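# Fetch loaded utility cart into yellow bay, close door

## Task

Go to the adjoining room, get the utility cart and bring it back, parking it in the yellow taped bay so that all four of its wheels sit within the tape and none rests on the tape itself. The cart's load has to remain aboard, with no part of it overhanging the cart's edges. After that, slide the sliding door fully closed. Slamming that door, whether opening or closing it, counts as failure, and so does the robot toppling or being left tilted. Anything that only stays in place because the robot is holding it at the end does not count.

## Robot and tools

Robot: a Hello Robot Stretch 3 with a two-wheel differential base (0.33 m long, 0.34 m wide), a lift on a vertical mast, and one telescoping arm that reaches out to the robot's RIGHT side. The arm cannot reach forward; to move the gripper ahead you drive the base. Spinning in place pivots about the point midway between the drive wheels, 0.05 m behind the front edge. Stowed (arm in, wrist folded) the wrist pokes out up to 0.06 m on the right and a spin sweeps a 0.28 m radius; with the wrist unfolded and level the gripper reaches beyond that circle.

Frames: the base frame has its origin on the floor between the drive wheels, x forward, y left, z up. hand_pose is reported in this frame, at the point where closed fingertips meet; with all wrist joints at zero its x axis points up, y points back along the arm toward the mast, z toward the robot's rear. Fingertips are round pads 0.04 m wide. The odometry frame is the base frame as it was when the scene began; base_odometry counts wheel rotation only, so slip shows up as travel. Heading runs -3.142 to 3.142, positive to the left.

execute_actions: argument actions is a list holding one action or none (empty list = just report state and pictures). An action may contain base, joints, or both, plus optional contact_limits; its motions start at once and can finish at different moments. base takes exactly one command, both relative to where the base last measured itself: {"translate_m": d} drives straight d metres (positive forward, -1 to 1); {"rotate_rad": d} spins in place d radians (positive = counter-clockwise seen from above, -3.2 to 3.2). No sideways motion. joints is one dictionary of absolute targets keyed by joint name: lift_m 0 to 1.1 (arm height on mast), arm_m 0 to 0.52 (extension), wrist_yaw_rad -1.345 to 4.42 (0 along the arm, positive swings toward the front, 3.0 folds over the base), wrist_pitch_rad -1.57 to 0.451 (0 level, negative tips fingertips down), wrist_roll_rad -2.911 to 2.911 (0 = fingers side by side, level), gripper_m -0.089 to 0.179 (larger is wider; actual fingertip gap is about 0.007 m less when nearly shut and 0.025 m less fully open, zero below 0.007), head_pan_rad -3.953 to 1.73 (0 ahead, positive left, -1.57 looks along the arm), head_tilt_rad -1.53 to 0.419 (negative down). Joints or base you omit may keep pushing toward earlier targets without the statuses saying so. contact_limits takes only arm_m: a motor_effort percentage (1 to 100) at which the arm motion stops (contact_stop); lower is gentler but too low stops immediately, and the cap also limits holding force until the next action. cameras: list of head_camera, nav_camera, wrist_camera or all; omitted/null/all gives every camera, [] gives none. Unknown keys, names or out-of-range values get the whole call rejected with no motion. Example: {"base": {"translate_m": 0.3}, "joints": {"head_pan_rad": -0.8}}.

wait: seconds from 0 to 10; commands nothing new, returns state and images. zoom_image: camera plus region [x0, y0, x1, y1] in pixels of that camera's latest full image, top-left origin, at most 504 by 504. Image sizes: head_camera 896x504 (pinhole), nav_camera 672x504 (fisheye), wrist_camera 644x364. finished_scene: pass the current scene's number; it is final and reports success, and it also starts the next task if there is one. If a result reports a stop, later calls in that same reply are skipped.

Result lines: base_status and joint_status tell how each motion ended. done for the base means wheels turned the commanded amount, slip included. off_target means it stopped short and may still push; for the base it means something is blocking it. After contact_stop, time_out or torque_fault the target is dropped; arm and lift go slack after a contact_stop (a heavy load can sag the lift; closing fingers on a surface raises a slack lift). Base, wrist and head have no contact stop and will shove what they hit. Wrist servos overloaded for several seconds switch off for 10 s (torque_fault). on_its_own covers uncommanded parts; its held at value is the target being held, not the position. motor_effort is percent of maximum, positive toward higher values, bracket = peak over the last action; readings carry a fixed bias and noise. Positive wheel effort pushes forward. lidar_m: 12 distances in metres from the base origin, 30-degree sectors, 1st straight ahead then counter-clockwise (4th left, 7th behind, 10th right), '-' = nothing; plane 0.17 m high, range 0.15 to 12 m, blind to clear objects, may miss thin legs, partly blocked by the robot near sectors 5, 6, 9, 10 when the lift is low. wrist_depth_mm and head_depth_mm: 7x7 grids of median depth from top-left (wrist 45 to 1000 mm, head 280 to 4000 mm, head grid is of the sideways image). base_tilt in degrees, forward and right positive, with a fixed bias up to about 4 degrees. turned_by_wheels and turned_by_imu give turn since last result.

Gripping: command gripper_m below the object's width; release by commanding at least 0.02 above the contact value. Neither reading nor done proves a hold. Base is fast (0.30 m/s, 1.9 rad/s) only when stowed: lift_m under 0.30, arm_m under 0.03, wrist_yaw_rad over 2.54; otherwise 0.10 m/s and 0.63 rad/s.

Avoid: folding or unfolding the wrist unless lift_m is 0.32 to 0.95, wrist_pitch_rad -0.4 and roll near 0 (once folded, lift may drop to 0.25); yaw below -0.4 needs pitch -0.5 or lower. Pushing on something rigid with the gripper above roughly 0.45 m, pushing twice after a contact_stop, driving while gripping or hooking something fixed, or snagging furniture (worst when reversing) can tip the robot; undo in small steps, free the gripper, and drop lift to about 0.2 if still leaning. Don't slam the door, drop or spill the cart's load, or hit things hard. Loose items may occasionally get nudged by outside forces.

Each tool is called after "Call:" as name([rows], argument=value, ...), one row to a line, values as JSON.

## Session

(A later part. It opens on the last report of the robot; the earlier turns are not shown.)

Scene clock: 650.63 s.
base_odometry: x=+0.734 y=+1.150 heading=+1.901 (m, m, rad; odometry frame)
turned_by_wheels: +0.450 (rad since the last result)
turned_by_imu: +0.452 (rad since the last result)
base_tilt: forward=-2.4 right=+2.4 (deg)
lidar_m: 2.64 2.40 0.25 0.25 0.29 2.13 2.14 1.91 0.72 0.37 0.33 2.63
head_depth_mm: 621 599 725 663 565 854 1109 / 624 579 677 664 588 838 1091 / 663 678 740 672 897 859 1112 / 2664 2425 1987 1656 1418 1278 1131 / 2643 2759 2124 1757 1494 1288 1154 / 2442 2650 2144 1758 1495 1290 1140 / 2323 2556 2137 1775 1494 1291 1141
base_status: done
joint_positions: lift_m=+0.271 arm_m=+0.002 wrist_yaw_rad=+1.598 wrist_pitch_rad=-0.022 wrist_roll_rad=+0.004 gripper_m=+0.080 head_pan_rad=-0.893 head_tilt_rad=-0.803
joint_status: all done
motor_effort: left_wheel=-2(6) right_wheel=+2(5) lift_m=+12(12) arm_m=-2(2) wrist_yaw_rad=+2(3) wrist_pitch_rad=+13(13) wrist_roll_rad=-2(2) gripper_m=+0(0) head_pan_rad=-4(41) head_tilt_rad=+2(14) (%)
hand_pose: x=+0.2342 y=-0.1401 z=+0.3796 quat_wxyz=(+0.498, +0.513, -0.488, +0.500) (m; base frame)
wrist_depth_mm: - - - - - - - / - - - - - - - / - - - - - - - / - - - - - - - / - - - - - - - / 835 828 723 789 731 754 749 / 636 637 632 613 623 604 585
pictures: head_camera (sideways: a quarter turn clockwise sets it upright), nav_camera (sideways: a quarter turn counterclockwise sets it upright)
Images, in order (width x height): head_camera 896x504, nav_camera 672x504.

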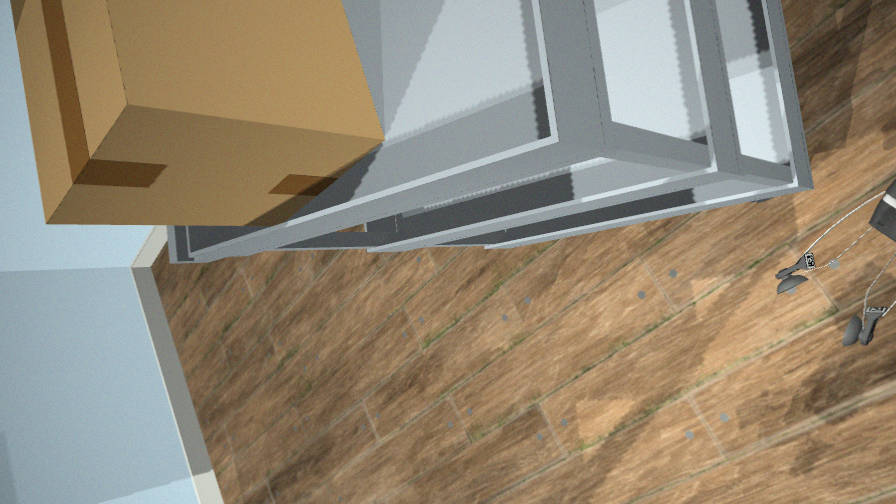

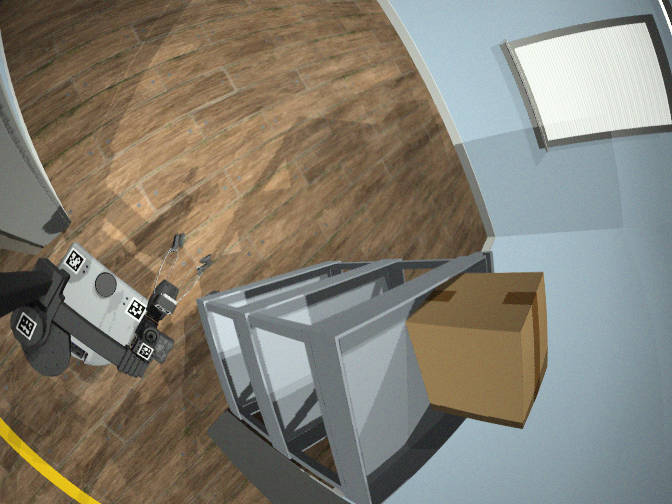

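Call:
execute_actions(actions=[])

Scene clock: 665.83 s.
base_odometry: x=+0.734 y=+1.150 heading=+1.901 (m, m, rad; odometry frame)
turned_by_wheels: +0.000 (rad since the last result)
turned_by_imu: +0.000 (rad since the last result)
base_tilt: forward=-2.4 right=+2.3 (deg)
lidar_m: 2.63 2.41 0.25 0.25 0.29 2.14 2.13 1.91 0.72 0.37 0.33 2.63
head_depth_mm: 619 599 722 661 566 854 1101 / 623 579 676 664 587 840 1095 / 662 678 742 673 896 857 1111 / 2615 2443 2009 1673 1411 1281 1135 / 2626 2752 2122 1756 1490 1283 1154 / 2480 2629 2150 1769 1482 1286 1135 / 2323 2547 2160 1765 1488 1288 1136
base_status: done
joint_positions: lift_m=+0.271 arm_m=+0.002 wrist_yaw_rad=+1.598 wrist_pitch_rad=-0.022 wrist_roll_rad=+0.004 gripper_m=+0.080 head_pan_rad=-0.893 head_tilt_rad=-0.803
joint_status: all done
motor_effort: left_wheel=-2(6) right_wheel=+3(5) lift_m=+12(12) arm_m=-3(2) wrist_yaw_rad=+2(3) wrist_pitch_rad=+13(13) wrist_roll_rad=-2(2) gripper_m=+0(0) head_pan_rad=-4(41) head_tilt_rad=+2(14) (%)
hand_pose: x=+0.2342 y=-0.1401 z=+0.3796 quat_wxyz=(+0.498, +0.513, -0.488, +0.500) (m; base frame)
wrist_depth_mm: - - - - - - - / - - - - - - - / - - - - - - - / - - - - - - - / - - - - - - - / 832 836 733 789 737 754 742 / 638 642 630 622 603 605 592
pictures: head_camera (sideways: a quarter turn clockwise sets it upright), nav_camera (sideways: a quarter turn counterclockwise sets it upright), wrist_camera
Images, in order (width x height): head_camera 896x504, nav_camera 672x504, wrist_camera 644x364.

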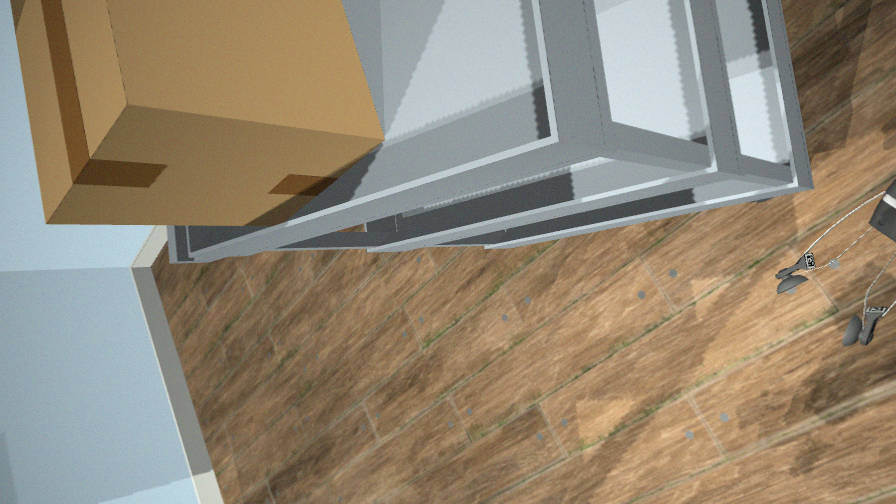

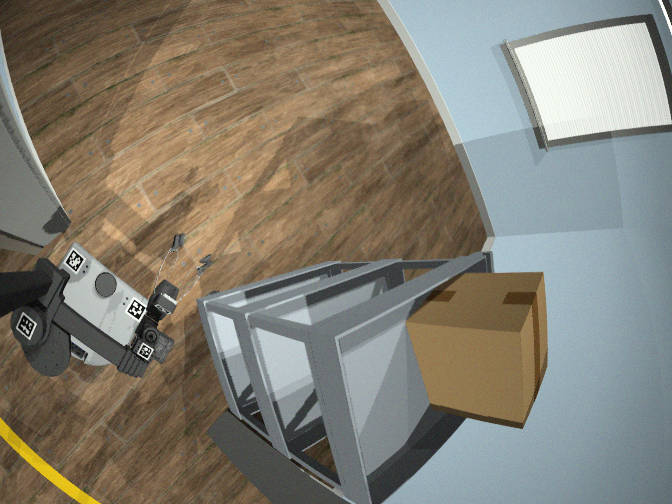

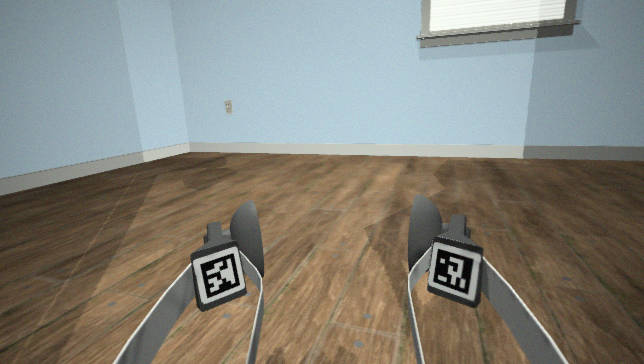

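Call:
execute_actions([
  {"base":{"translate_m":0.85},"joints":{"head_pan_rad":-1.57,"head_tilt_rad":-0.7}},
])

Call:
execute_actions([
  {"base":{"rotate_rad":-0.45},"joints":{"wrist_yaw_rad":0.0,"lift_m":0.33,"gripper_m":0.09}},
])

Scene clock: 681.60 s.
base_odometry: x=+0.459 y=+1.954 heading=+1.901 (m, m, rad; odometry frame)
turned_by_wheels: +0.000 (rad since the last result)
turned_by_imu: +0.000 (rad since the last result)
base_tilt: forward=-2.4 right=+2.4 (deg)
lidar_m: 1.82 2.13 1.86 1.56 0.92 0.79 2.95 0.69 0.68 1.91 2.09 1.82
head_depth_mm: 1565 1763 841 1112 1055 1238 1162 / 1605 1811 2076 1923 1584 1314 1158 / 1667 1866 2155 1923 1593 1341 1162 / 1715 1953 2204 1931 1587 1345 1169 / 1774 2008 2261 1929 1584 1348 1162 / 1829 2099 2289 1929 1597 1356 1173 / 1882 2174 2398 1974 1594 1358 1166
base_status: done
joint_positions: lift_m=+0.271 arm_m=+0.002 wrist_yaw_rad=+1.598 wrist_pitch_rad=-0.022 wrist_roll_rad=+0.004 gripper_m=+0.080 head_pan_rad=-1.563 head_tilt_rad=-0.705
joint_status: all done
motor_effort: left_wheel=-2(3) right_wheel=+2(5) lift_m=+12(12) arm_m=-3(3) wrist_yaw_rad=+2(2) wrist_pitch_rad=+13(13) wrist_roll_rad=-2(2) gripper_m=+0(1) head_pan_rad=-5(48) head_tilt_rad=+3(18) (%)
hand_pose: x=+0.2342 y=-0.1401 z=+0.3796 quat_wxyz=(+0.498, +0.513, -0.488, +0.500) (m; base frame)
wrist_depth_mm: - - - - - - - / - - - - - - - / - - - - - - - / - - - - - - - / - - - - - - - / 841 809 746 790 751 744 743 / 641 643 637 619 602 593 595
pictures: head_camera (sideways: a quarter turn clockwise sets it upright), nav_camera (sideways: a quarter turn counterclockwise sets it upright), wrist_camera
Images, in order (width x height): head_camera 896x504, nav_camera 672x504, wrist_camera 644x364.

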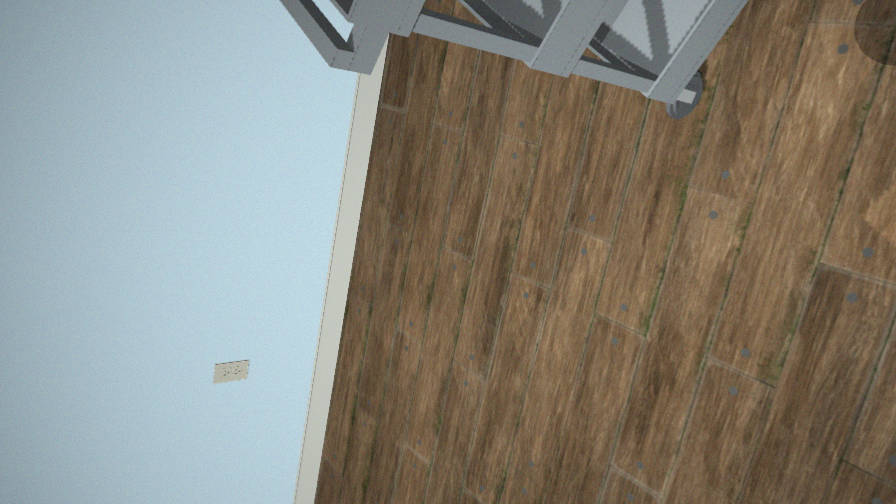

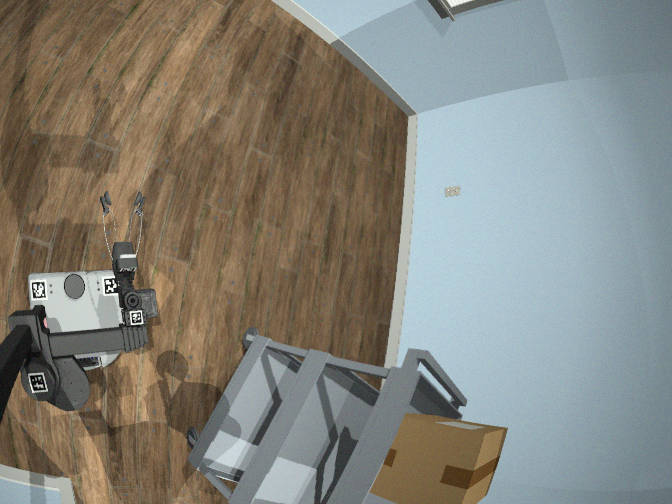

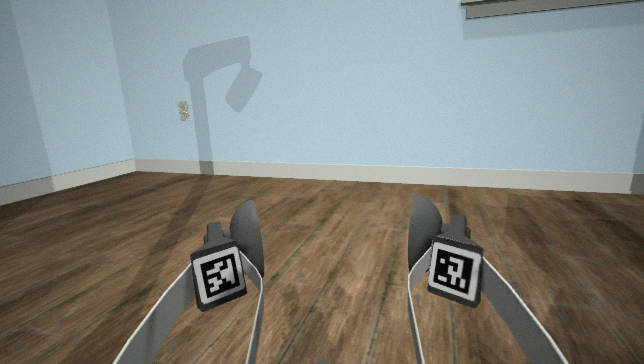

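Scene clock: 683.40 s.
base_odometry: x=+0.459 y=+1.954 heading=+1.451 (m, m, rad; odometry frame)
turned_by_wheels: -0.450 (rad since the last result)
turned_by_imu: -0.452 (rad since the last result)
base_tilt: forward=-2.4 right=+2.4 (deg)
lidar_m: 1.82 1.84 2.06 1.87 1.40 0.89 0.79 2.97 0.69 0.69 1.92 2.00
head_depth_mm: 1518 677 745 1117 1053 1237 1160 / 1613 680 756 1151 1088 1266 1165 / 1597 703 773 1151 1305 1291 1164 / 1654 1785 919 1119 1305 1314 1163 / 1638 1838 935 1950 1582 1351 1172 / 1600 1807 2054 1937 1599 1354 1172 / 1583 1777 2034 1943 1601 1353 1174
base_status: done
joint_positions: lift_m=+0.329 arm_m=+0.002 wrist_yaw_rad=+0.002 wrist_pitch_rad=-0.021 wrist_roll_rad=+0.004 gripper_m=+0.090 head_pan_rad=-1.563 head_tilt_rad=-0.704
joint_status: all done
motor_effort: left_wheel=+2(6) right_wheel=-3(5) lift_m=+30(32) arm_m=-3(3) wrist_yaw_rad=-3(4) wrist_pitch_rad=+13(13) wrist_roll_rad=-2(2) gripper_m=+0(50) head_pan_rad=-4(3) head_tilt_rad=+2(3) (%)
hand_pose: x=-0.0209 y=-0.4028 z=+0.4387 quat_wxyz=(+0.706, +0.008, -0.708, -0.007) (m; base frame)
wrist_depth_mm: - - - - - - 754 / - - - 446 412 377 350 / - - - 464 425 399 370 / - - - - - - 841 / - - - 817 863 825 759 / 934 927 877 544 552 606 591 / 738 715 720 602 488 462 414
pictures: head_camera (sideways: a quarter turn clockwise sets it upright), nav_camera (sideways: a quarter turn counterclockwise sets it upright), wrist_camera
Images, in order (width x height): head_camera 896x504, nav_camera 672x504, wrist_camera 644x364.

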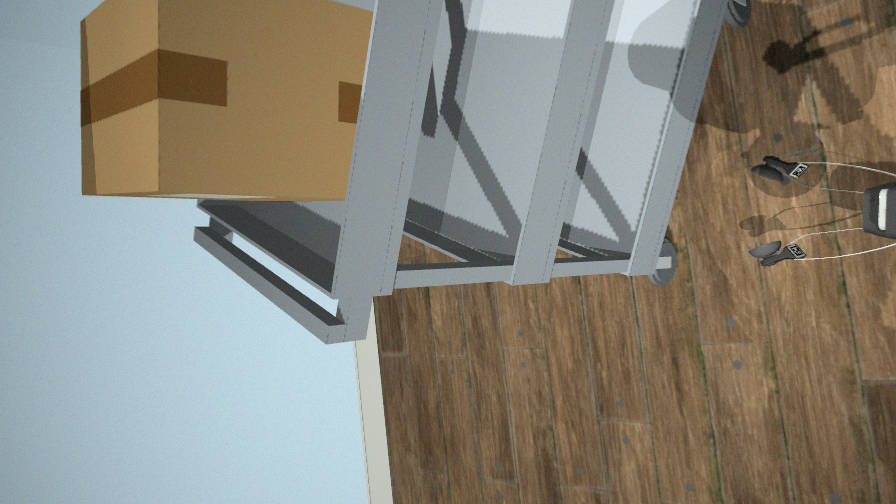

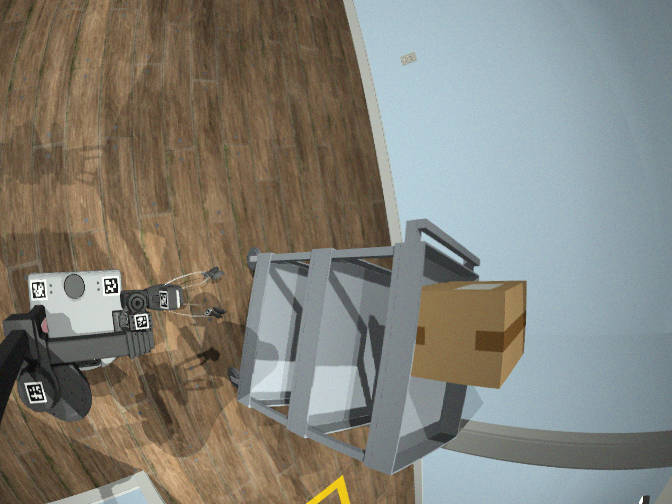

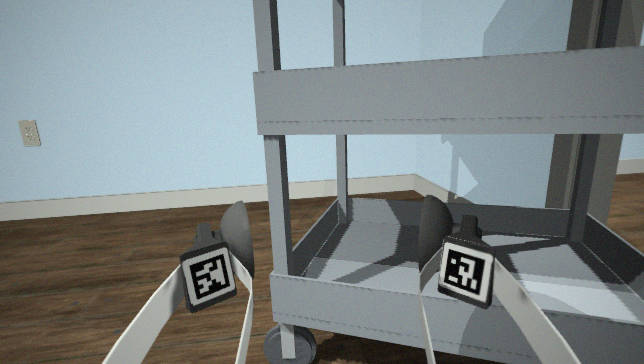

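Call:
execute_actions([
  {"base":{"translate_m":0.07},"joints":{"lift_m":0.28,"arm_m":0.12}},
], cameras=["head_camera","wrist_camera"])

Scene clock: 690.80 s.
base_odometry: x=+0.467 y=+2.023 heading=+1.451 (m, m, rad; odometry frame)
turned_by_wheels: +0.000 (rad since the last result)
turned_by_imu: +0.001 (rad since the last result)
base_tilt: forward=-2.4 right=+2.4 (deg)
lidar_m: 1.75 1.77 2.07 1.88 1.51 0.96 0.86 0.81 0.71 0.71 1.90 1.93
head_depth_mm: 1614 679 749 1148 1052 1252 1159 / 1591 693 766 1150 1084 1272 1184 / 1655 1785 923 1184 1306 1286 1203 / 1642 1834 860 1888 1542 1342 1167 / 1614 1806 2069 1946 1591 1357 1169 / 1595 1792 2057 1947 1613 1360 1176 / 1561 1765 2011 1960 1603 1357 1178
base_status: done
joint_positions: lift_m=+0.281 arm_m=+0.120 wrist_yaw_rad=+0.001 wrist_pitch_rad=-0.021 wrist_roll_rad=+0.004 gripper_m=+0.090 head_pan_rad=-1.563 head_tilt_rad=-0.704
joint_status: all done
motor_effort: left_wheel=+2(6) right_wheel=-3(4) lift_m=+12(27) arm_m=+3(4) wrist_yaw_rad=-1(2) wrist_pitch_rad=+13(13) wrist_roll_rad=-2(2) gripper_m=+0(0) head_pan_rad=-4(4) head_tilt_rad=+3(2) (%)
hand_pose: x=-0.0212 y=-0.5204 z=+0.3898 quat_wxyz=(+0.706, +0.008, -0.708, -0.007) (m; base frame)
wrist_depth_mm: - - - 337 310 290 270 / - - - 349 321 299 282 / - - - - - - 788 / - - - - - - 761 / - - - 688 738 710 675 / 861 845 759 543 517 521 513 / 656 656 649 427 394 364 334
pictures: head_camera (sideways: a quarter turn clockwise sets it upright), wrist_camera
Images, in order (width x height): head_camera 896x504, wrist_camera 644x364.

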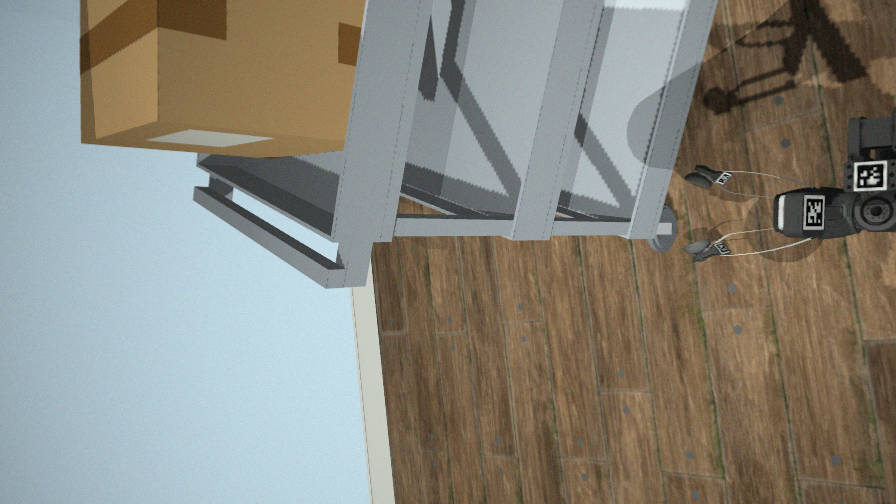

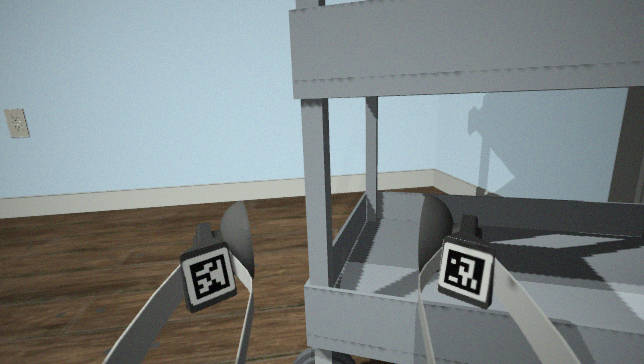

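Call:
execute_actions([
  {"base":{"translate_m":0.02},"joints":{"arm_m":0.26}},
], cameras=["head_camera","wrist_camera"])

Scene clock: 695.43 s.
base_odometry: x=+0.469 y=+2.043 heading=+1.451 (m, m, rad; odometry frame)
turned_by_wheels: +0.000 (rad since the last result)
turned_by_imu: +0.001 (rad since the last result)
base_tilt: forward=-2.4 right=+2.4 (deg)
lidar_m: 1.73 1.74 2.07 1.88 1.55 0.99 0.88 0.81 0.71 0.71 1.90 1.91
head_depth_mm: 1632 679 752 1146 1081 1254 1164 / 1615 696 780 1151 1086 1268 1172 / 1653 1783 916 1159 1212 1344 1147 / 1630 1848 1975 1953 1544 1350 1165 / 1616 1804 2066 1951 1596 1345 1170 / 1602 1787 2026 1951 1591 1351 1176 / 1564 1765 2017 1955 1592 1356 1176
base_status: done
joint_positions: lift_m=+0.281 arm_m=+0.260 wrist_yaw_rad=+0.001 wrist_pitch_rad=-0.021 wrist_roll_rad=+0.004 gripper_m=+0.090 head_pan_rad=-1.563 head_tilt_rad=-0.704
joint_status: all done
motor_effort: left_wheel=+2(4) right_wheel=-2(4) lift_m=+11(12) arm_m=+4(5) wrist_yaw_rad=-1(1) wrist_pitch_rad=+13(13) wrist_roll_rad=-2(2) gripper_m=+1(0) head_pan_rad=-4(4) head_tilt_rad=+3(2) (%)
hand_pose: x=-0.0212 y=-0.6604 z=+0.3898 quat_wxyz=(+0.706, +0.008, -0.708, -0.007) (m; base frame)
wrist_depth_mm: - - - 210 194 181 170 / - - - 220 203 188 177 / - - - - - - 778 / - - - - - - 809 / - - - 997 688 617 598 / 841 852 770 461 516 524 508 / 655 655 632 440 415 417 414
pictures: head_camera (sideways: a quarter turn clockwise sets it upright), wrist_camera
Images, in order (width x height): head_camera 896x504, wrist_camera 644x364.

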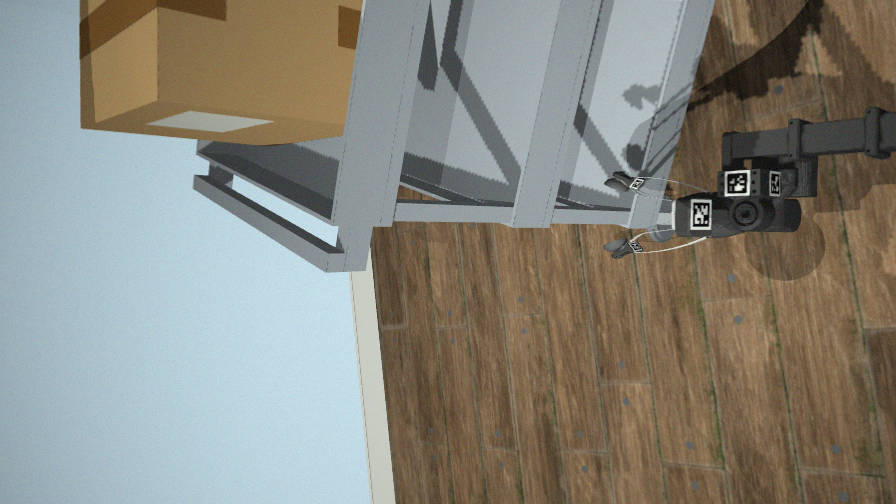

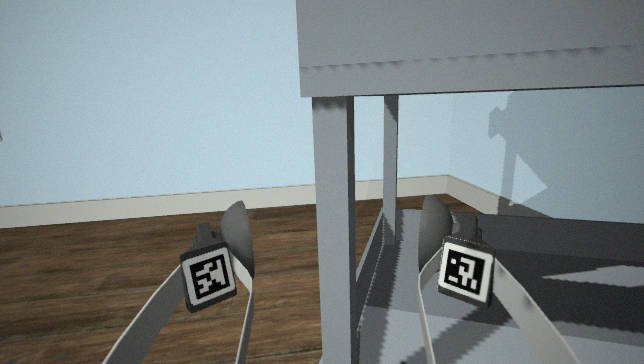

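Depth ≈0.2; extend 0.07 more and grip.

Call:
execute_actions([
  {"joints":{"arm_m":0.33}},
], cameras=["wrist_camera"])

Call:
execute_actions([
  {"joints":{"gripper_m":-0.015}},
], cameras=["head_camera","wrist_camera"])

Scene clock: 698.53 s.
base_odometry: x=+0.469 y=+2.043 heading=+1.451 (m, m, rad; odometry frame)
turned_by_wheels: +0.000 (rad since the last result)
turned_by_imu: +0.000 (rad since the last result)
base_tilt: forward=-2.4 right=+2.4 (deg)
lidar_m: 1.73 1.74 2.07 1.88 1.55 0.99 0.88 0.81 0.71 0.71 1.90 1.91
head_depth_mm: 1622 678 752 1140 1081 1246 1156 / 1616 695 777 1149 1087 1271 1173 / 1660 1775 915 1146 1215 - 1157 / 1634 1867 1992 1940 1546 1347 1164 / 1606 1813 2080 1944 1571 1349 1169 / 1592 1790 2049 1949 1588 1352 1172 / 1566 1771 2014 1957 1587 1350 1173
base_status: not commanded
joint_positions: lift_m=+0.281 arm_m=+0.330 wrist_yaw_rad=+0.001 wrist_pitch_rad=-0.021 wrist_roll_rad=+0.004 gripper_m=+0.090 head_pan_rad=-1.563 head_tilt_rad=-0.704
joint_status: all done
motor_effort: left_wheel=+2(2) right_wheel=-2(3) lift_m=+11(12) arm_m=+3(2) wrist_yaw_rad=-1(1) wrist_pitch_rad=+13(13) wrist_roll_rad=-1(2) gripper_m=+0(1) head_pan_rad=-4(4) head_tilt_rad=+3(3) (%)
hand_pose: x=-0.0212 y=-0.7304 z=+0.3898 quat_wxyz=(+0.706, +0.008, -0.708, -0.007) (m; base frame)
wrist_depth_mm: - - - 145 135 126 118 / - - - 153 141 132 124 / - - - 166 - - 785 / - - - 173 - - 815 / - - - 190 618 575 556 / 842 863 769 196 507 529 509 / 665 653 643 203 418 409 403
pictures: wrist_camera
Images, in order (width x height): wrist_camera 644x364.

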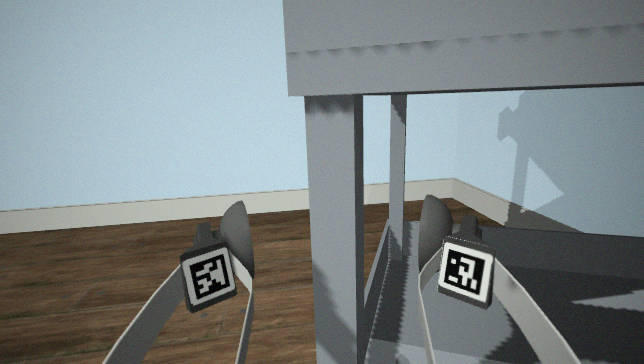

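Scene clock: 700.07 s.
base_odometry: x=+0.469 y=+2.043 heading=+1.451 (m, m, rad; odometry frame)
turned_by_wheels: +0.000 (rad since the last result)
turned_by_imu: +0.000 (rad since the last result)
base_tilt: forward=-2.4 right=+2.4 (deg)
lidar_m: 1.73 1.74 2.07 1.88 1.55 0.99 0.88 0.81 0.71 0.71 1.90 1.91
head_depth_mm: 1627 679 753 1142 1079 1260 1153 / 1622 697 778 1150 1089 1273 1177 / 1643 1794 911 1151 1303 - 1162 / 1630 1843 1989 1924 1583 1347 1169 / 1607 1816 2076 1930 1585 1350 1176 / 1586 1797 2045 1955 1600 1344 1169 / 1568 1767 2016 1954 1605 1360 1176
base_status: not commanded
joint_positions: lift_m=+0.281 arm_m=+0.330 wrist_yaw_rad=+0.001 wrist_pitch_rad=-0.021 wrist_roll_rad=+0.004 gripper_m=-0.014 head_pan_rad=-1.563 head_tilt_rad=-0.704
joint_status: all done
motor_effort: left_wheel=+2(2) right_wheel=-2(3) lift_m=+11(11) arm_m=+4(3) wrist_yaw_rad=-1(1) wrist_pitch_rad=+13(13) wrist_roll_rad=-2(2) gripper_m=-15(98) head_pan_rad=-4(5) head_tilt_rad=+3(3) (%)
hand_pose: x=-0.0212 y=-0.7304 z=+0.3897 quat_wxyz=(+0.706, +0.008, -0.708, -0.008) (m; base frame)
wrist_depth_mm: - - - 147 137 127 119 / - - - 154 142 133 124 / - - - 168 - - 789 / - - - 175 - - 794 / - - - - 622 592 554 / 844 831 830 196 496 525 506 / 679 653 638 592 420 410 406
pictures: head_camera (sideways: a quarter turn clockwise sets it upright), wrist_camera
Images, in order (width x height): head_camera 896x504, wrist_camera 644x364.

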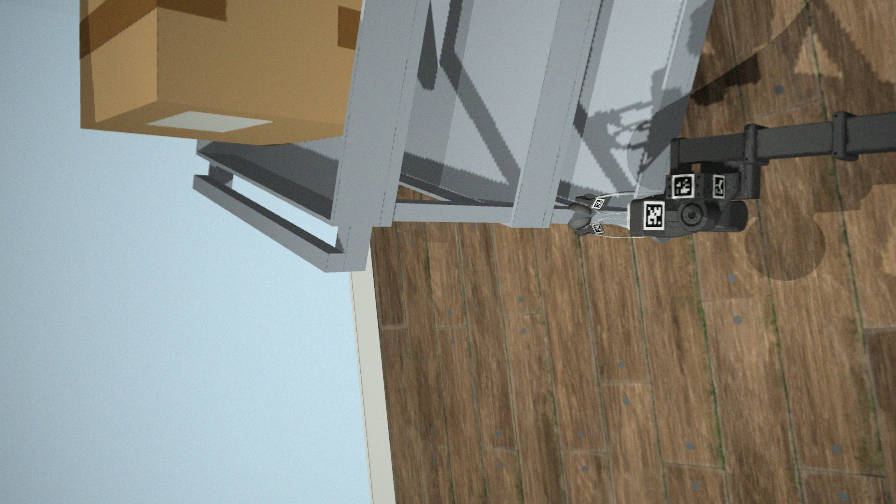

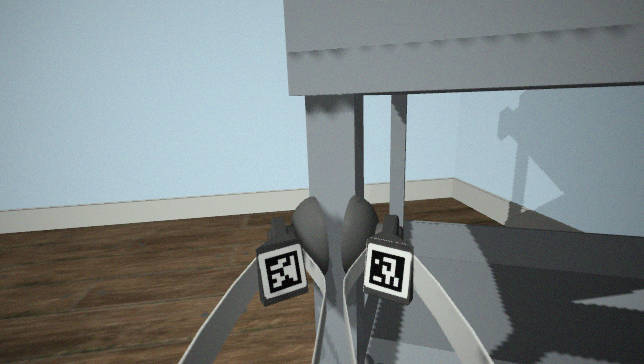

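Call:
execute_actions([
  {"joints":{"gripper_m":0.09}},
], cameras=[])

Call:
execute_actions([
  {"joints":{"arm_m":0.375}},
], cameras=["wrist_camera"])

Call:
execute_actions([
  {"joints":{"gripper_m":-0.015}},
], cameras=["head_camera","wrist_camera"])

Scene clock: 704.40 s.
base_odometry: x=+0.469 y=+2.043 heading=+1.451 (m, m, rad; odometry frame)
turned_by_wheels: +0.000 (rad since the last result)
turned_by_imu: +0.000 (rad since the last result)
base_tilt: forward=-2.4 right=+2.4 (deg)
lidar_m: 1.73 1.74 2.07 1.88 1.55 0.99 0.88 0.82 0.71 0.71 1.90 1.90
head_depth_mm: 1615 681 754 1144 1081 1258 1158 / 1630 697 781 1151 1079 1269 1169 / 1662 1790 913 1151 1211 - 1157 / 1636 1841 2011 1924 1555 1342 1167 / 1612 1810 2093 1946 1599 1342 1166 / 1595 1789 2059 1945 1597 1355 1170 / 1567 1760 2016 1955 1597 1351 1170
base_status: not commanded
joint_positions: lift_m=+0.281 arm_m=+0.330 wrist_yaw_rad=+0.001 wrist_pitch_rad=-0.021 wrist_roll_rad=+0.004 gripper_m=+0.090 head_pan_rad=-1.563 head_tilt_rad=-0.704
joint_status: all done
motor_effort: left_wheel=+2(2) right_wheel=-3(3) lift_m=+11(11) arm_m=+3(4) wrist_yaw_rad=-1(1) wrist_pitch_rad=+13(13) wrist_roll_rad=-2(2) gripper_m=+1(92) head_pan_rad=-4(4) head_tilt_rad=+3(3) (%)
hand_pose: x=-0.0212 y=-0.7304 z=+0.3898 quat_wxyz=(+0.706, +0.008, -0.708, -0.007) (m; base frame)
wrist_depth_mm: - - - 146 135 126 118 / - - - 154 141 133 124 / - - - 167 - - 779 / - - - 175 - - 801 / - - - 191 626 571 567 / 854 844 769 197 501 525 514 / 647 664 647 205 420 415 409
pictures: none
No camera images: the call's "cameras" was empty. Leave "cameras" out to get every camera's image.

Scene clock: 705.83 s.
base_odometry: x=+0.469 y=+2.043 heading=+1.451 (m, m, rad; odometry frame)
turned_by_wheels: +0.000 (rad since the last result)
turned_by_imu: +0.000 (rad since the last result)
base_tilt: forward=-2.4 right=+2.4 (deg)
lidar_m: 1.73 1.75 2.07 1.88 1.55 0.99 0.88 0.81 0.71 0.71 1.91 1.91
head_depth_mm: 1614 679 751 1142 1081 1256 1161 / 1607 697 779 1148 1088 1263 1168 / 1656 1780 917 1155 1233 - 1165 / 1628 1846 2002 1946 1542 1346 1161 / 1612 1818 2082 1928 1595 1346 1169 / 1582 1790 2024 1943 1587 1351 1174 / 1572 1765 2015 1953 1611 1363 1170
base_status: not commanded
joint_positions: lift_m=+0.281 arm_m=+0.375 wrist_yaw_rad=+0.001 wrist_pitch_rad=-0.021 wrist_roll_rad=+0.004 gripper_m=+0.090 head_pan_rad=-1.563 head_tilt_rad=-0.704
joint_status: all done
motor_effort: left_wheel=+2(2) right_wheel=-3(3) lift_m=+12(12) arm_m=+3(4) wrist_yaw_rad=-1(1) wrist_pitch_rad=+13(13) wrist_roll_rad=-1(2) gripper_m=+1(1) head_pan_rad=-5(4) head_tilt_rad=+2(3) (%)
hand_pose: x=-0.0212 y=-0.7754 z=+0.3898 quat_wxyz=(+0.706, +0.008, -0.708, -0.007) (m; base frame)
wrist_depth_mm: - - - 105 97 90 84 / - - - 110 101 95 88 / - - - 120 - - 790 / - - - 124 - - 805 / - - - 130 946 - 741 / 855 853 783 136 512 516 499 / 659 656 644 143 413 409 404
pictures: wrist_camera
Images, in order (width x height): wrist_camera 644x364.

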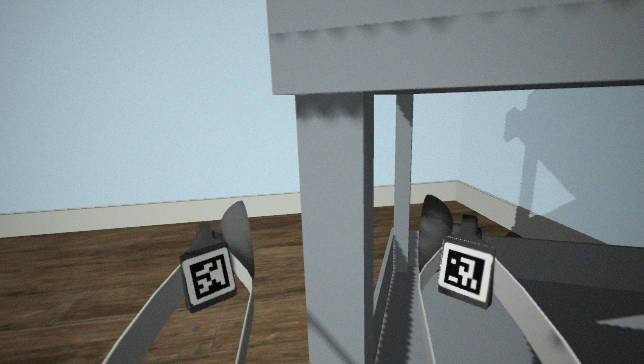

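Scene clock: 707.37 s.
base_odometry: x=+0.469 y=+2.043 heading=+1.451 (m, m, rad; odometry frame)
turned_by_wheels: +0.000 (rad since the last result)
turned_by_imu: +0.000 (rad since the last result)
base_tilt: forward=-2.3 right=+2.4 (deg)
lidar_m: 1.73 1.74 2.07 1.88 1.55 0.99 0.88 0.81 0.71 0.71 1.90 1.91
head_depth_mm: 1620 678 751 1148 1083 1257 1156 / 1611 695 778 1150 1095 1269 1156 / 1662 1784 914 1153 1166 - 1159 / 1614 1830 1977 1940 1571 1344 1170 / 1608 1814 2103 1945 1597 1348 1167 / 1583 1782 2032 1949 1602 1351 1164 / 1571 1760 2004 1939 1601 1349 1169
base_status: not commanded
joint_positions: lift_m=+0.281 arm_m=+0.375 wrist_yaw_rad=-0.007 wrist_pitch_rad=-0.021 wrist_roll_rad=+0.004 gripper_m=-0.014 head_pan_rad=-1.563 head_tilt_rad=-0.704
joint_status: all done
motor_effort: left_wheel=+0(2) right_wheel=+1(3) lift_m=+11(12) arm_m=+0(4) wrist_yaw_rad=+9(11) wrist_pitch_rad=+13(13) wrist_roll_rad=-2(2) gripper_m=-26(100) head_pan_rad=-4(2) head_tilt_rad=+3(2) (%)
hand_pose: x=-0.0232 y=-0.7756 z=+0.3898 quat_wxyz=(+0.706, +0.005, -0.708, -0.010) (m; base frame)
wrist_depth_mm: - - - 103 95 89 84 / - - - 107 100 93 88 / - - - 119 - - 768 / - - - 124 - - 775 / - - - 128 572 927 743 / 846 832 833 134 474 518 493 / 654 653 648 141 414 409 406
pictures: head_camera (sideways: a quarter turn clockwise sets it upright), wrist_camera
Images, in order (width x height): head_camera 896x504, wrist_camera 644x364.

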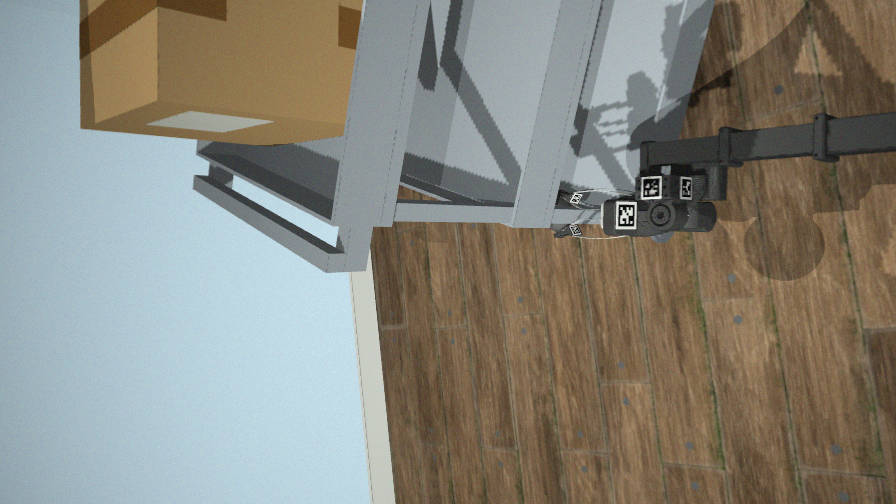

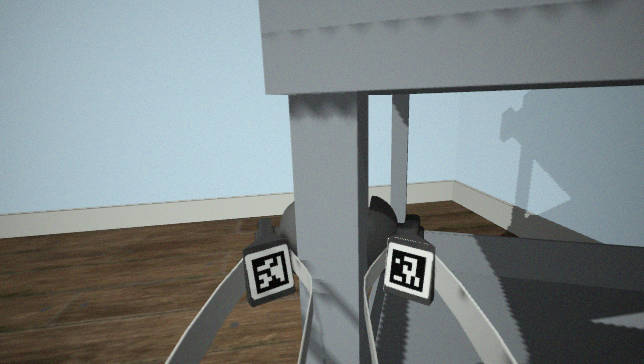

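Call:
execute_actions([
  {"joints":{"arm_m":0.22},"contact_limits":{"arm_m":60}},
])

Scene clock: 712.17 s.
base_odometry: x=+0.469 y=+2.043 heading=+1.451 (m, m, rad; odometry frame)
turned_by_wheels: +0.000 (rad since the last result)
turned_by_imu: +0.000 (rad since the last result)
base_tilt: forward=-2.4 right=+2.4 (deg)
lidar_m: 1.73 1.74 2.07 1.88 1.55 0.99 0.88 0.79 0.59 0.58 1.90 1.91
head_depth_mm: 1656 582 626 706 1005 1205 1161 / 1644 689 721 717 1002 1214 1172 / 1661 1810 915 753 979 1201 1117 / 1640 1827 2070 1822 1590 1345 1174 / 1612 1809 2066 1940 1588 1344 1173 / 1587 1783 2046 1968 1596 1350 1171 / 1577 1755 2018 1961 1591 1354 1171
base_status: not commanded
joint_positions: lift_m=+0.280 arm_m=+0.221 wrist_yaw_rad=-0.098 wrist_pitch_rad=-0.023 wrist_roll_rad=+0.003 gripper_m=-0.011 head_pan_rad=-1.563 head_tilt_rad=-0.704
joint_status: all done
on_its_own: wrist_yaw_rad is held at -0.079, not at your +0.000, by its stall guard, which is not easing now; wrist_yaw_rad is at rest, and its effort (+24) is outside its rest range (-12 to +12)
motor_effort: left_wheel=-3(12) right_wheel=+9(26) lift_m=+12(12) arm_m=-6(11) wrist_yaw_rad=+24(83) wrist_pitch_rad=+14(14) wrist_roll_rad=-2(1) gripper_m=-26(30) head_pan_rad=-4(4) head_tilt_rad=+3(2) (%)
contact_limits: arm_m 40 (drawing in: default 24, maximum 40; extending or still: default 35, maximum 56)
hand_pose: x=-0.0464 y=-0.6199 z=+0.3893 quat_wxyz=(+0.705, -0.026, -0.708, -0.043) (m; base frame)
wrist_depth_mm: - - - 103 104 105 107 / - - - 107 108 109 111 / - - - 118 - 978 729 / - - - 123 - - 735 / - - - 127 621 614 615 / 846 823 804 133 484 522 512 / 672 651 621 141 420 412 405
pictures: head_camera (sideways: a quarter turn clockwise sets it upright), nav_camera (sideways: a quarter turn counterclockwise sets it upright), wrist_camera
Images, in order (width x height): head_camera 896x504, nav_camera 672x504, wrist_camera 644x364.

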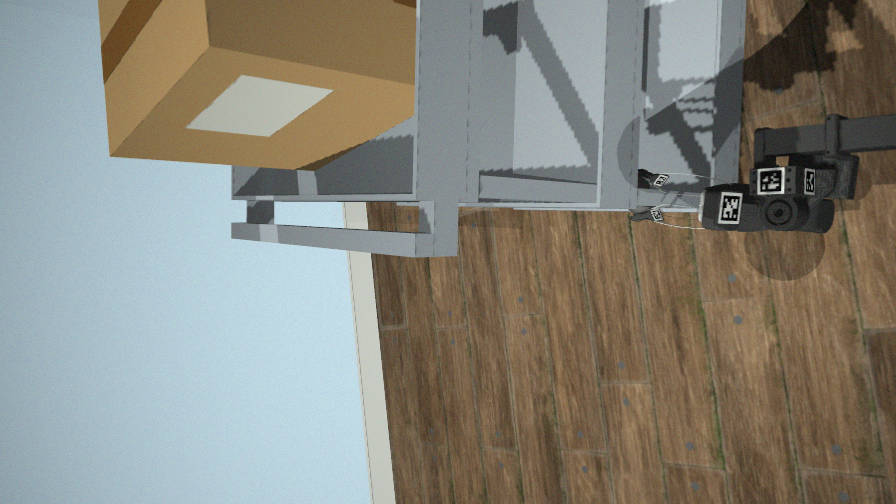

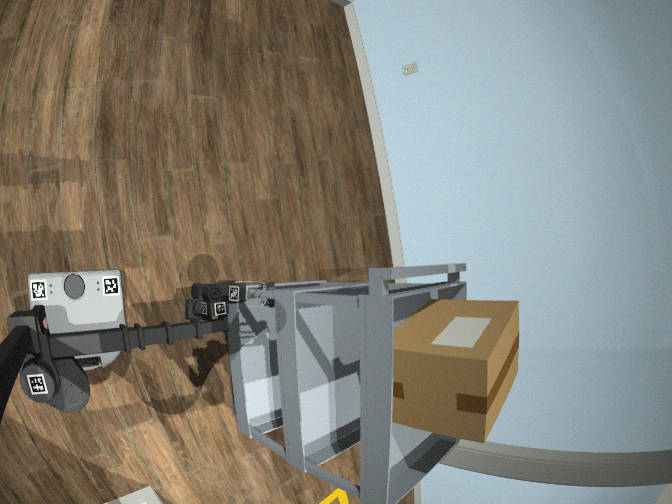

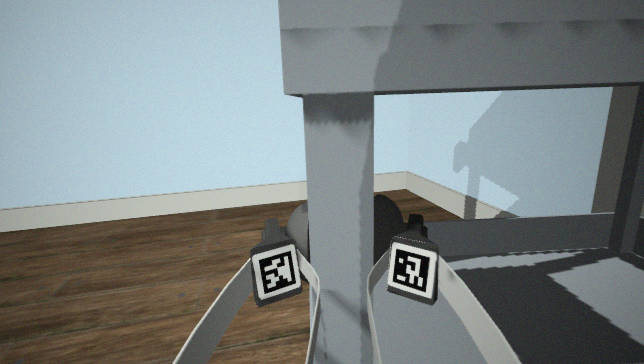

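Call:
execute_actions([
  {"joints":{"arm_m":0.1,"wrist_yaw_rad":-0.1},"contact_limits":{"arm_m":40}},
])

Scene clock: 722.27 s.
base_odometry: x=+0.469 y=+2.043 heading=+1.451 (m, m, rad; odometry frame)
turned_by_wheels: +0.000 (rad since the last result)
turned_by_imu: +0.001 (rad since the last result)
base_tilt: forward=-2.4 right=+2.4 (deg)
lidar_m: 1.73 1.74 2.07 1.88 1.55 0.99 0.88 0.73 0.48 0.46 1.90 1.91
head_depth_mm: 1681 578 537 601 951 1107 1134 / 1697 617 642 690 929 905 1130 / 1659 745 796 742 715 891 1136 / 1623 1838 1961 1782 1543 1338 1163 / 1615 1809 2085 1946 1594 1358 1171 / 1584 1780 2038 1955 1604 1354 1176 / 1569 1761 1994 1952 1606 1361 1171
base_status: not commanded
joint_positions: lift_m=+0.280 arm_m=+0.101 wrist_yaw_rad=-0.168 wrist_pitch_rad=-0.024 wrist_roll_rad=+0.003 gripper_m=-0.011 head_pan_rad=-1.563 head_tilt_rad=-0.704
joint_status: wrist_yaw_rad off_target (ended at -0.168, target -0.100); the others done
on_its_own: wrist_yaw_rad is held at -0.158, not at your -0.100, by its stall guard, which is not easing now
motor_effort: left_wheel=-1(4) right_wheel=+4(12) lift_m=+13(12) arm_m=-6(10) wrist_yaw_rad=+12(52) wrist_pitch_rad=+15(15) wrist_roll_rad=-1(2) gripper_m=-26(30) head_pan_rad=-4(4) head_tilt_rad=+3(2) (%)
contact_limits: arm_m 40 (drawing in: default 24, maximum 40; extending or still: default 35, maximum 56)
hand_pose: x=-0.0641 y=-0.4975 z=+0.3889 quat_wxyz=(+0.703, -0.050, -0.706, -0.068) (m; base frame)
wrist_depth_mm: - - - 106 112 122 134 / - - - 110 118 129 143 / - - - 123 - 943 - / - - - 128 - 883 - / - - - 131 673 699 604 / 847 826 845 136 475 527 508 / 653 649 630 144 418 409 407
pictures: head_camera (sideways: a quarter turn clockwise sets it upright), nav_camera (sideways: a quarter turn counterclockwise sets it upright), wrist_camera
Images, in order (width x height): head_camera 896x504, nav_camera 672x504, wrist_camera 644x364.

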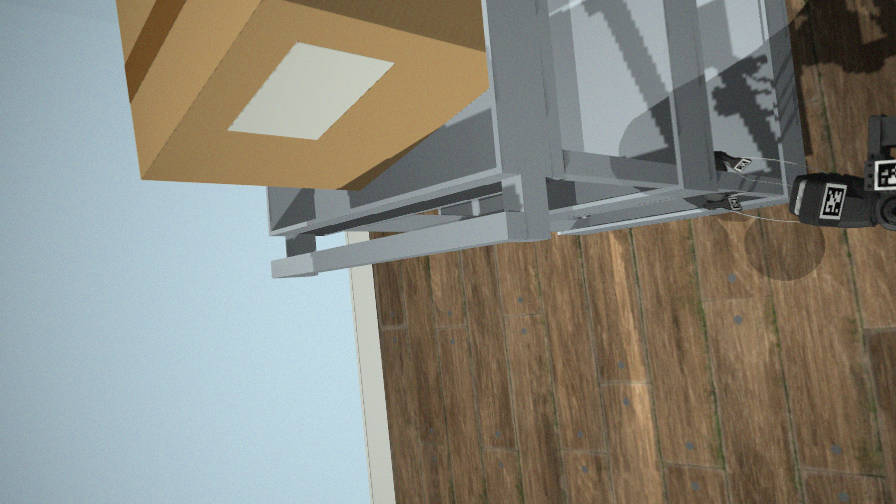

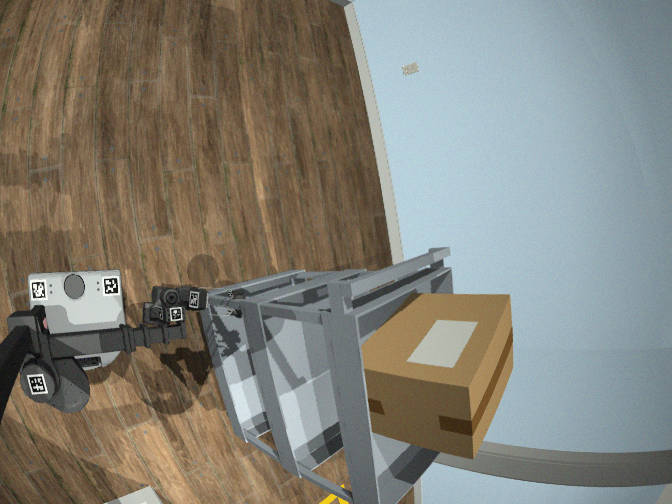

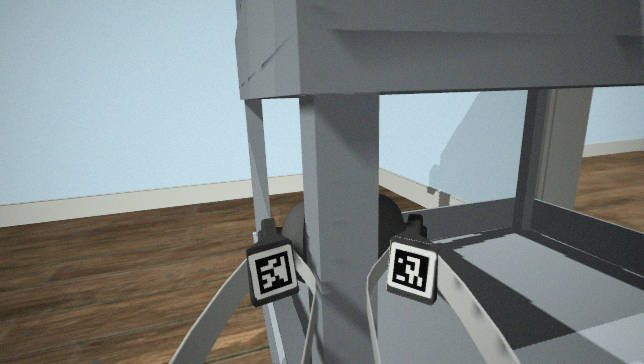

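Call:
execute_actions([
  {"joints":{"gripper_m":0.09,"head_pan_rad":-2.3,"head_tilt_rad":-0.8}},
], cameras=["head_camera","nav_camera"])

Scene clock: 726.13 s.
base_odometry: x=+0.469 y=+2.043 heading=+1.451 (m, m, rad; odometry frame)
turned_by_wheels: +0.000 (rad since the last result)
turned_by_imu: +0.001 (rad since the last result)
base_tilt: forward=-2.4 right=+2.4 (deg)
lidar_m: 1.73 1.74 2.07 1.88 1.55 0.99 0.88 0.73 0.48 0.46 1.90 1.91
head_depth_mm: 2813 2794 2146 1747 1474 1281 1125 / 3033 2799 2171 1751 1478 1284 1131 / 2919 2804 917 1151 1423 1288 1143 / 2540 995 834 1118 1295 1277 1155 / 1130 993 723 1066 992 1219 - / 1167 571 633 657 957 1039 1120 / 1257 517 555 614 891 1223 1144
base_status: not commanded
joint_positions: lift_m=+0.280 arm_m=+0.100 wrist_yaw_rad=-0.160 wrist_pitch_rad=-0.023 wrist_roll_rad=+0.003 gripper_m=+0.090 head_pan_rad=-2.293 head_tilt_rad=-0.790
joint_status: all done
on_its_own: wrist_yaw_rad is held at -0.158, not at your -0.100, by its stall guard, which is not easing now
motor_effort: left_wheel=+1(1) right_wheel=-1(5) lift_m=+12(12) arm_m=-2(5) wrist_yaw_rad=+2(12) wrist_pitch_rad=+14(15) wrist_roll_rad=-2(2) gripper_m=+1(93) head_pan_rad=-5(50) head_tilt_rad=-7(20) (%)
hand_pose: x=-0.0623 y=-0.4976 z=+0.3893 quat_wxyz=(+0.703, -0.049, -0.706, -0.065) (m; base frame)
wrist_depth_mm: - - - 106 112 121 132 / - - - 110 117 127 141 / - - - 122 - 958 - / - - - 128 - 950 - / - - - 134 656 697 630 / 846 841 731 143 500 522 511 / 671 653 633 154 420 410 411
pictures: head_camera (sideways: a quarter turn clockwise sets it upright), nav_camera (sideways: a quarter turn counterclockwise sets it upright)
Images, in order (width x height): head_camera 896x504, nav_camera 672x504.

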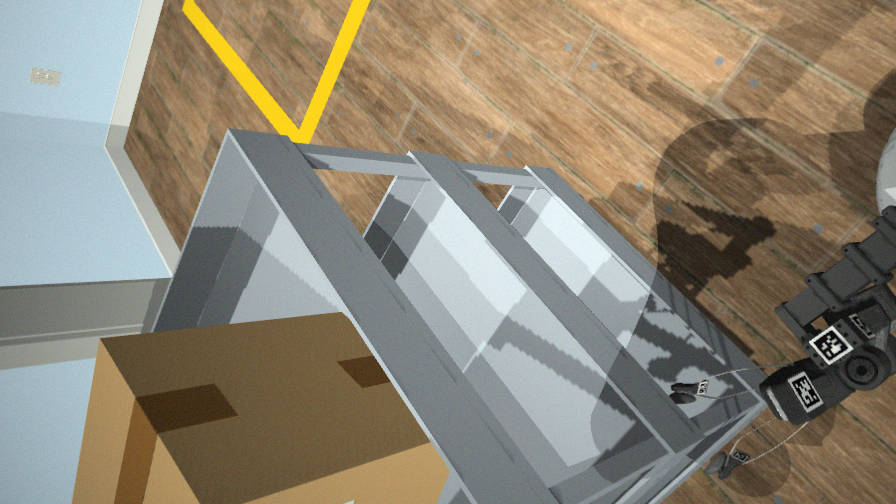

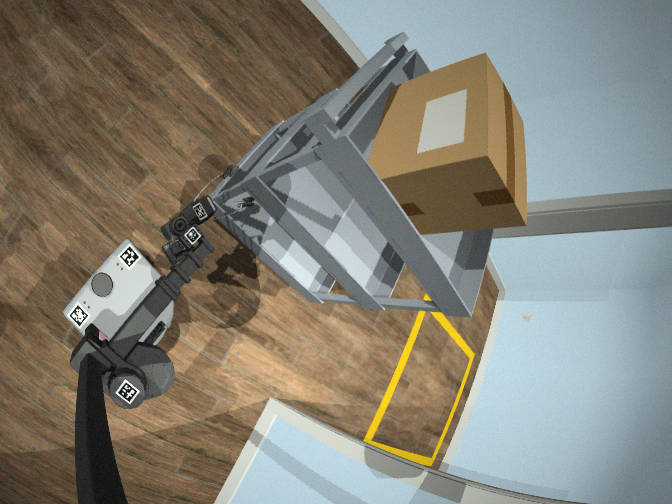

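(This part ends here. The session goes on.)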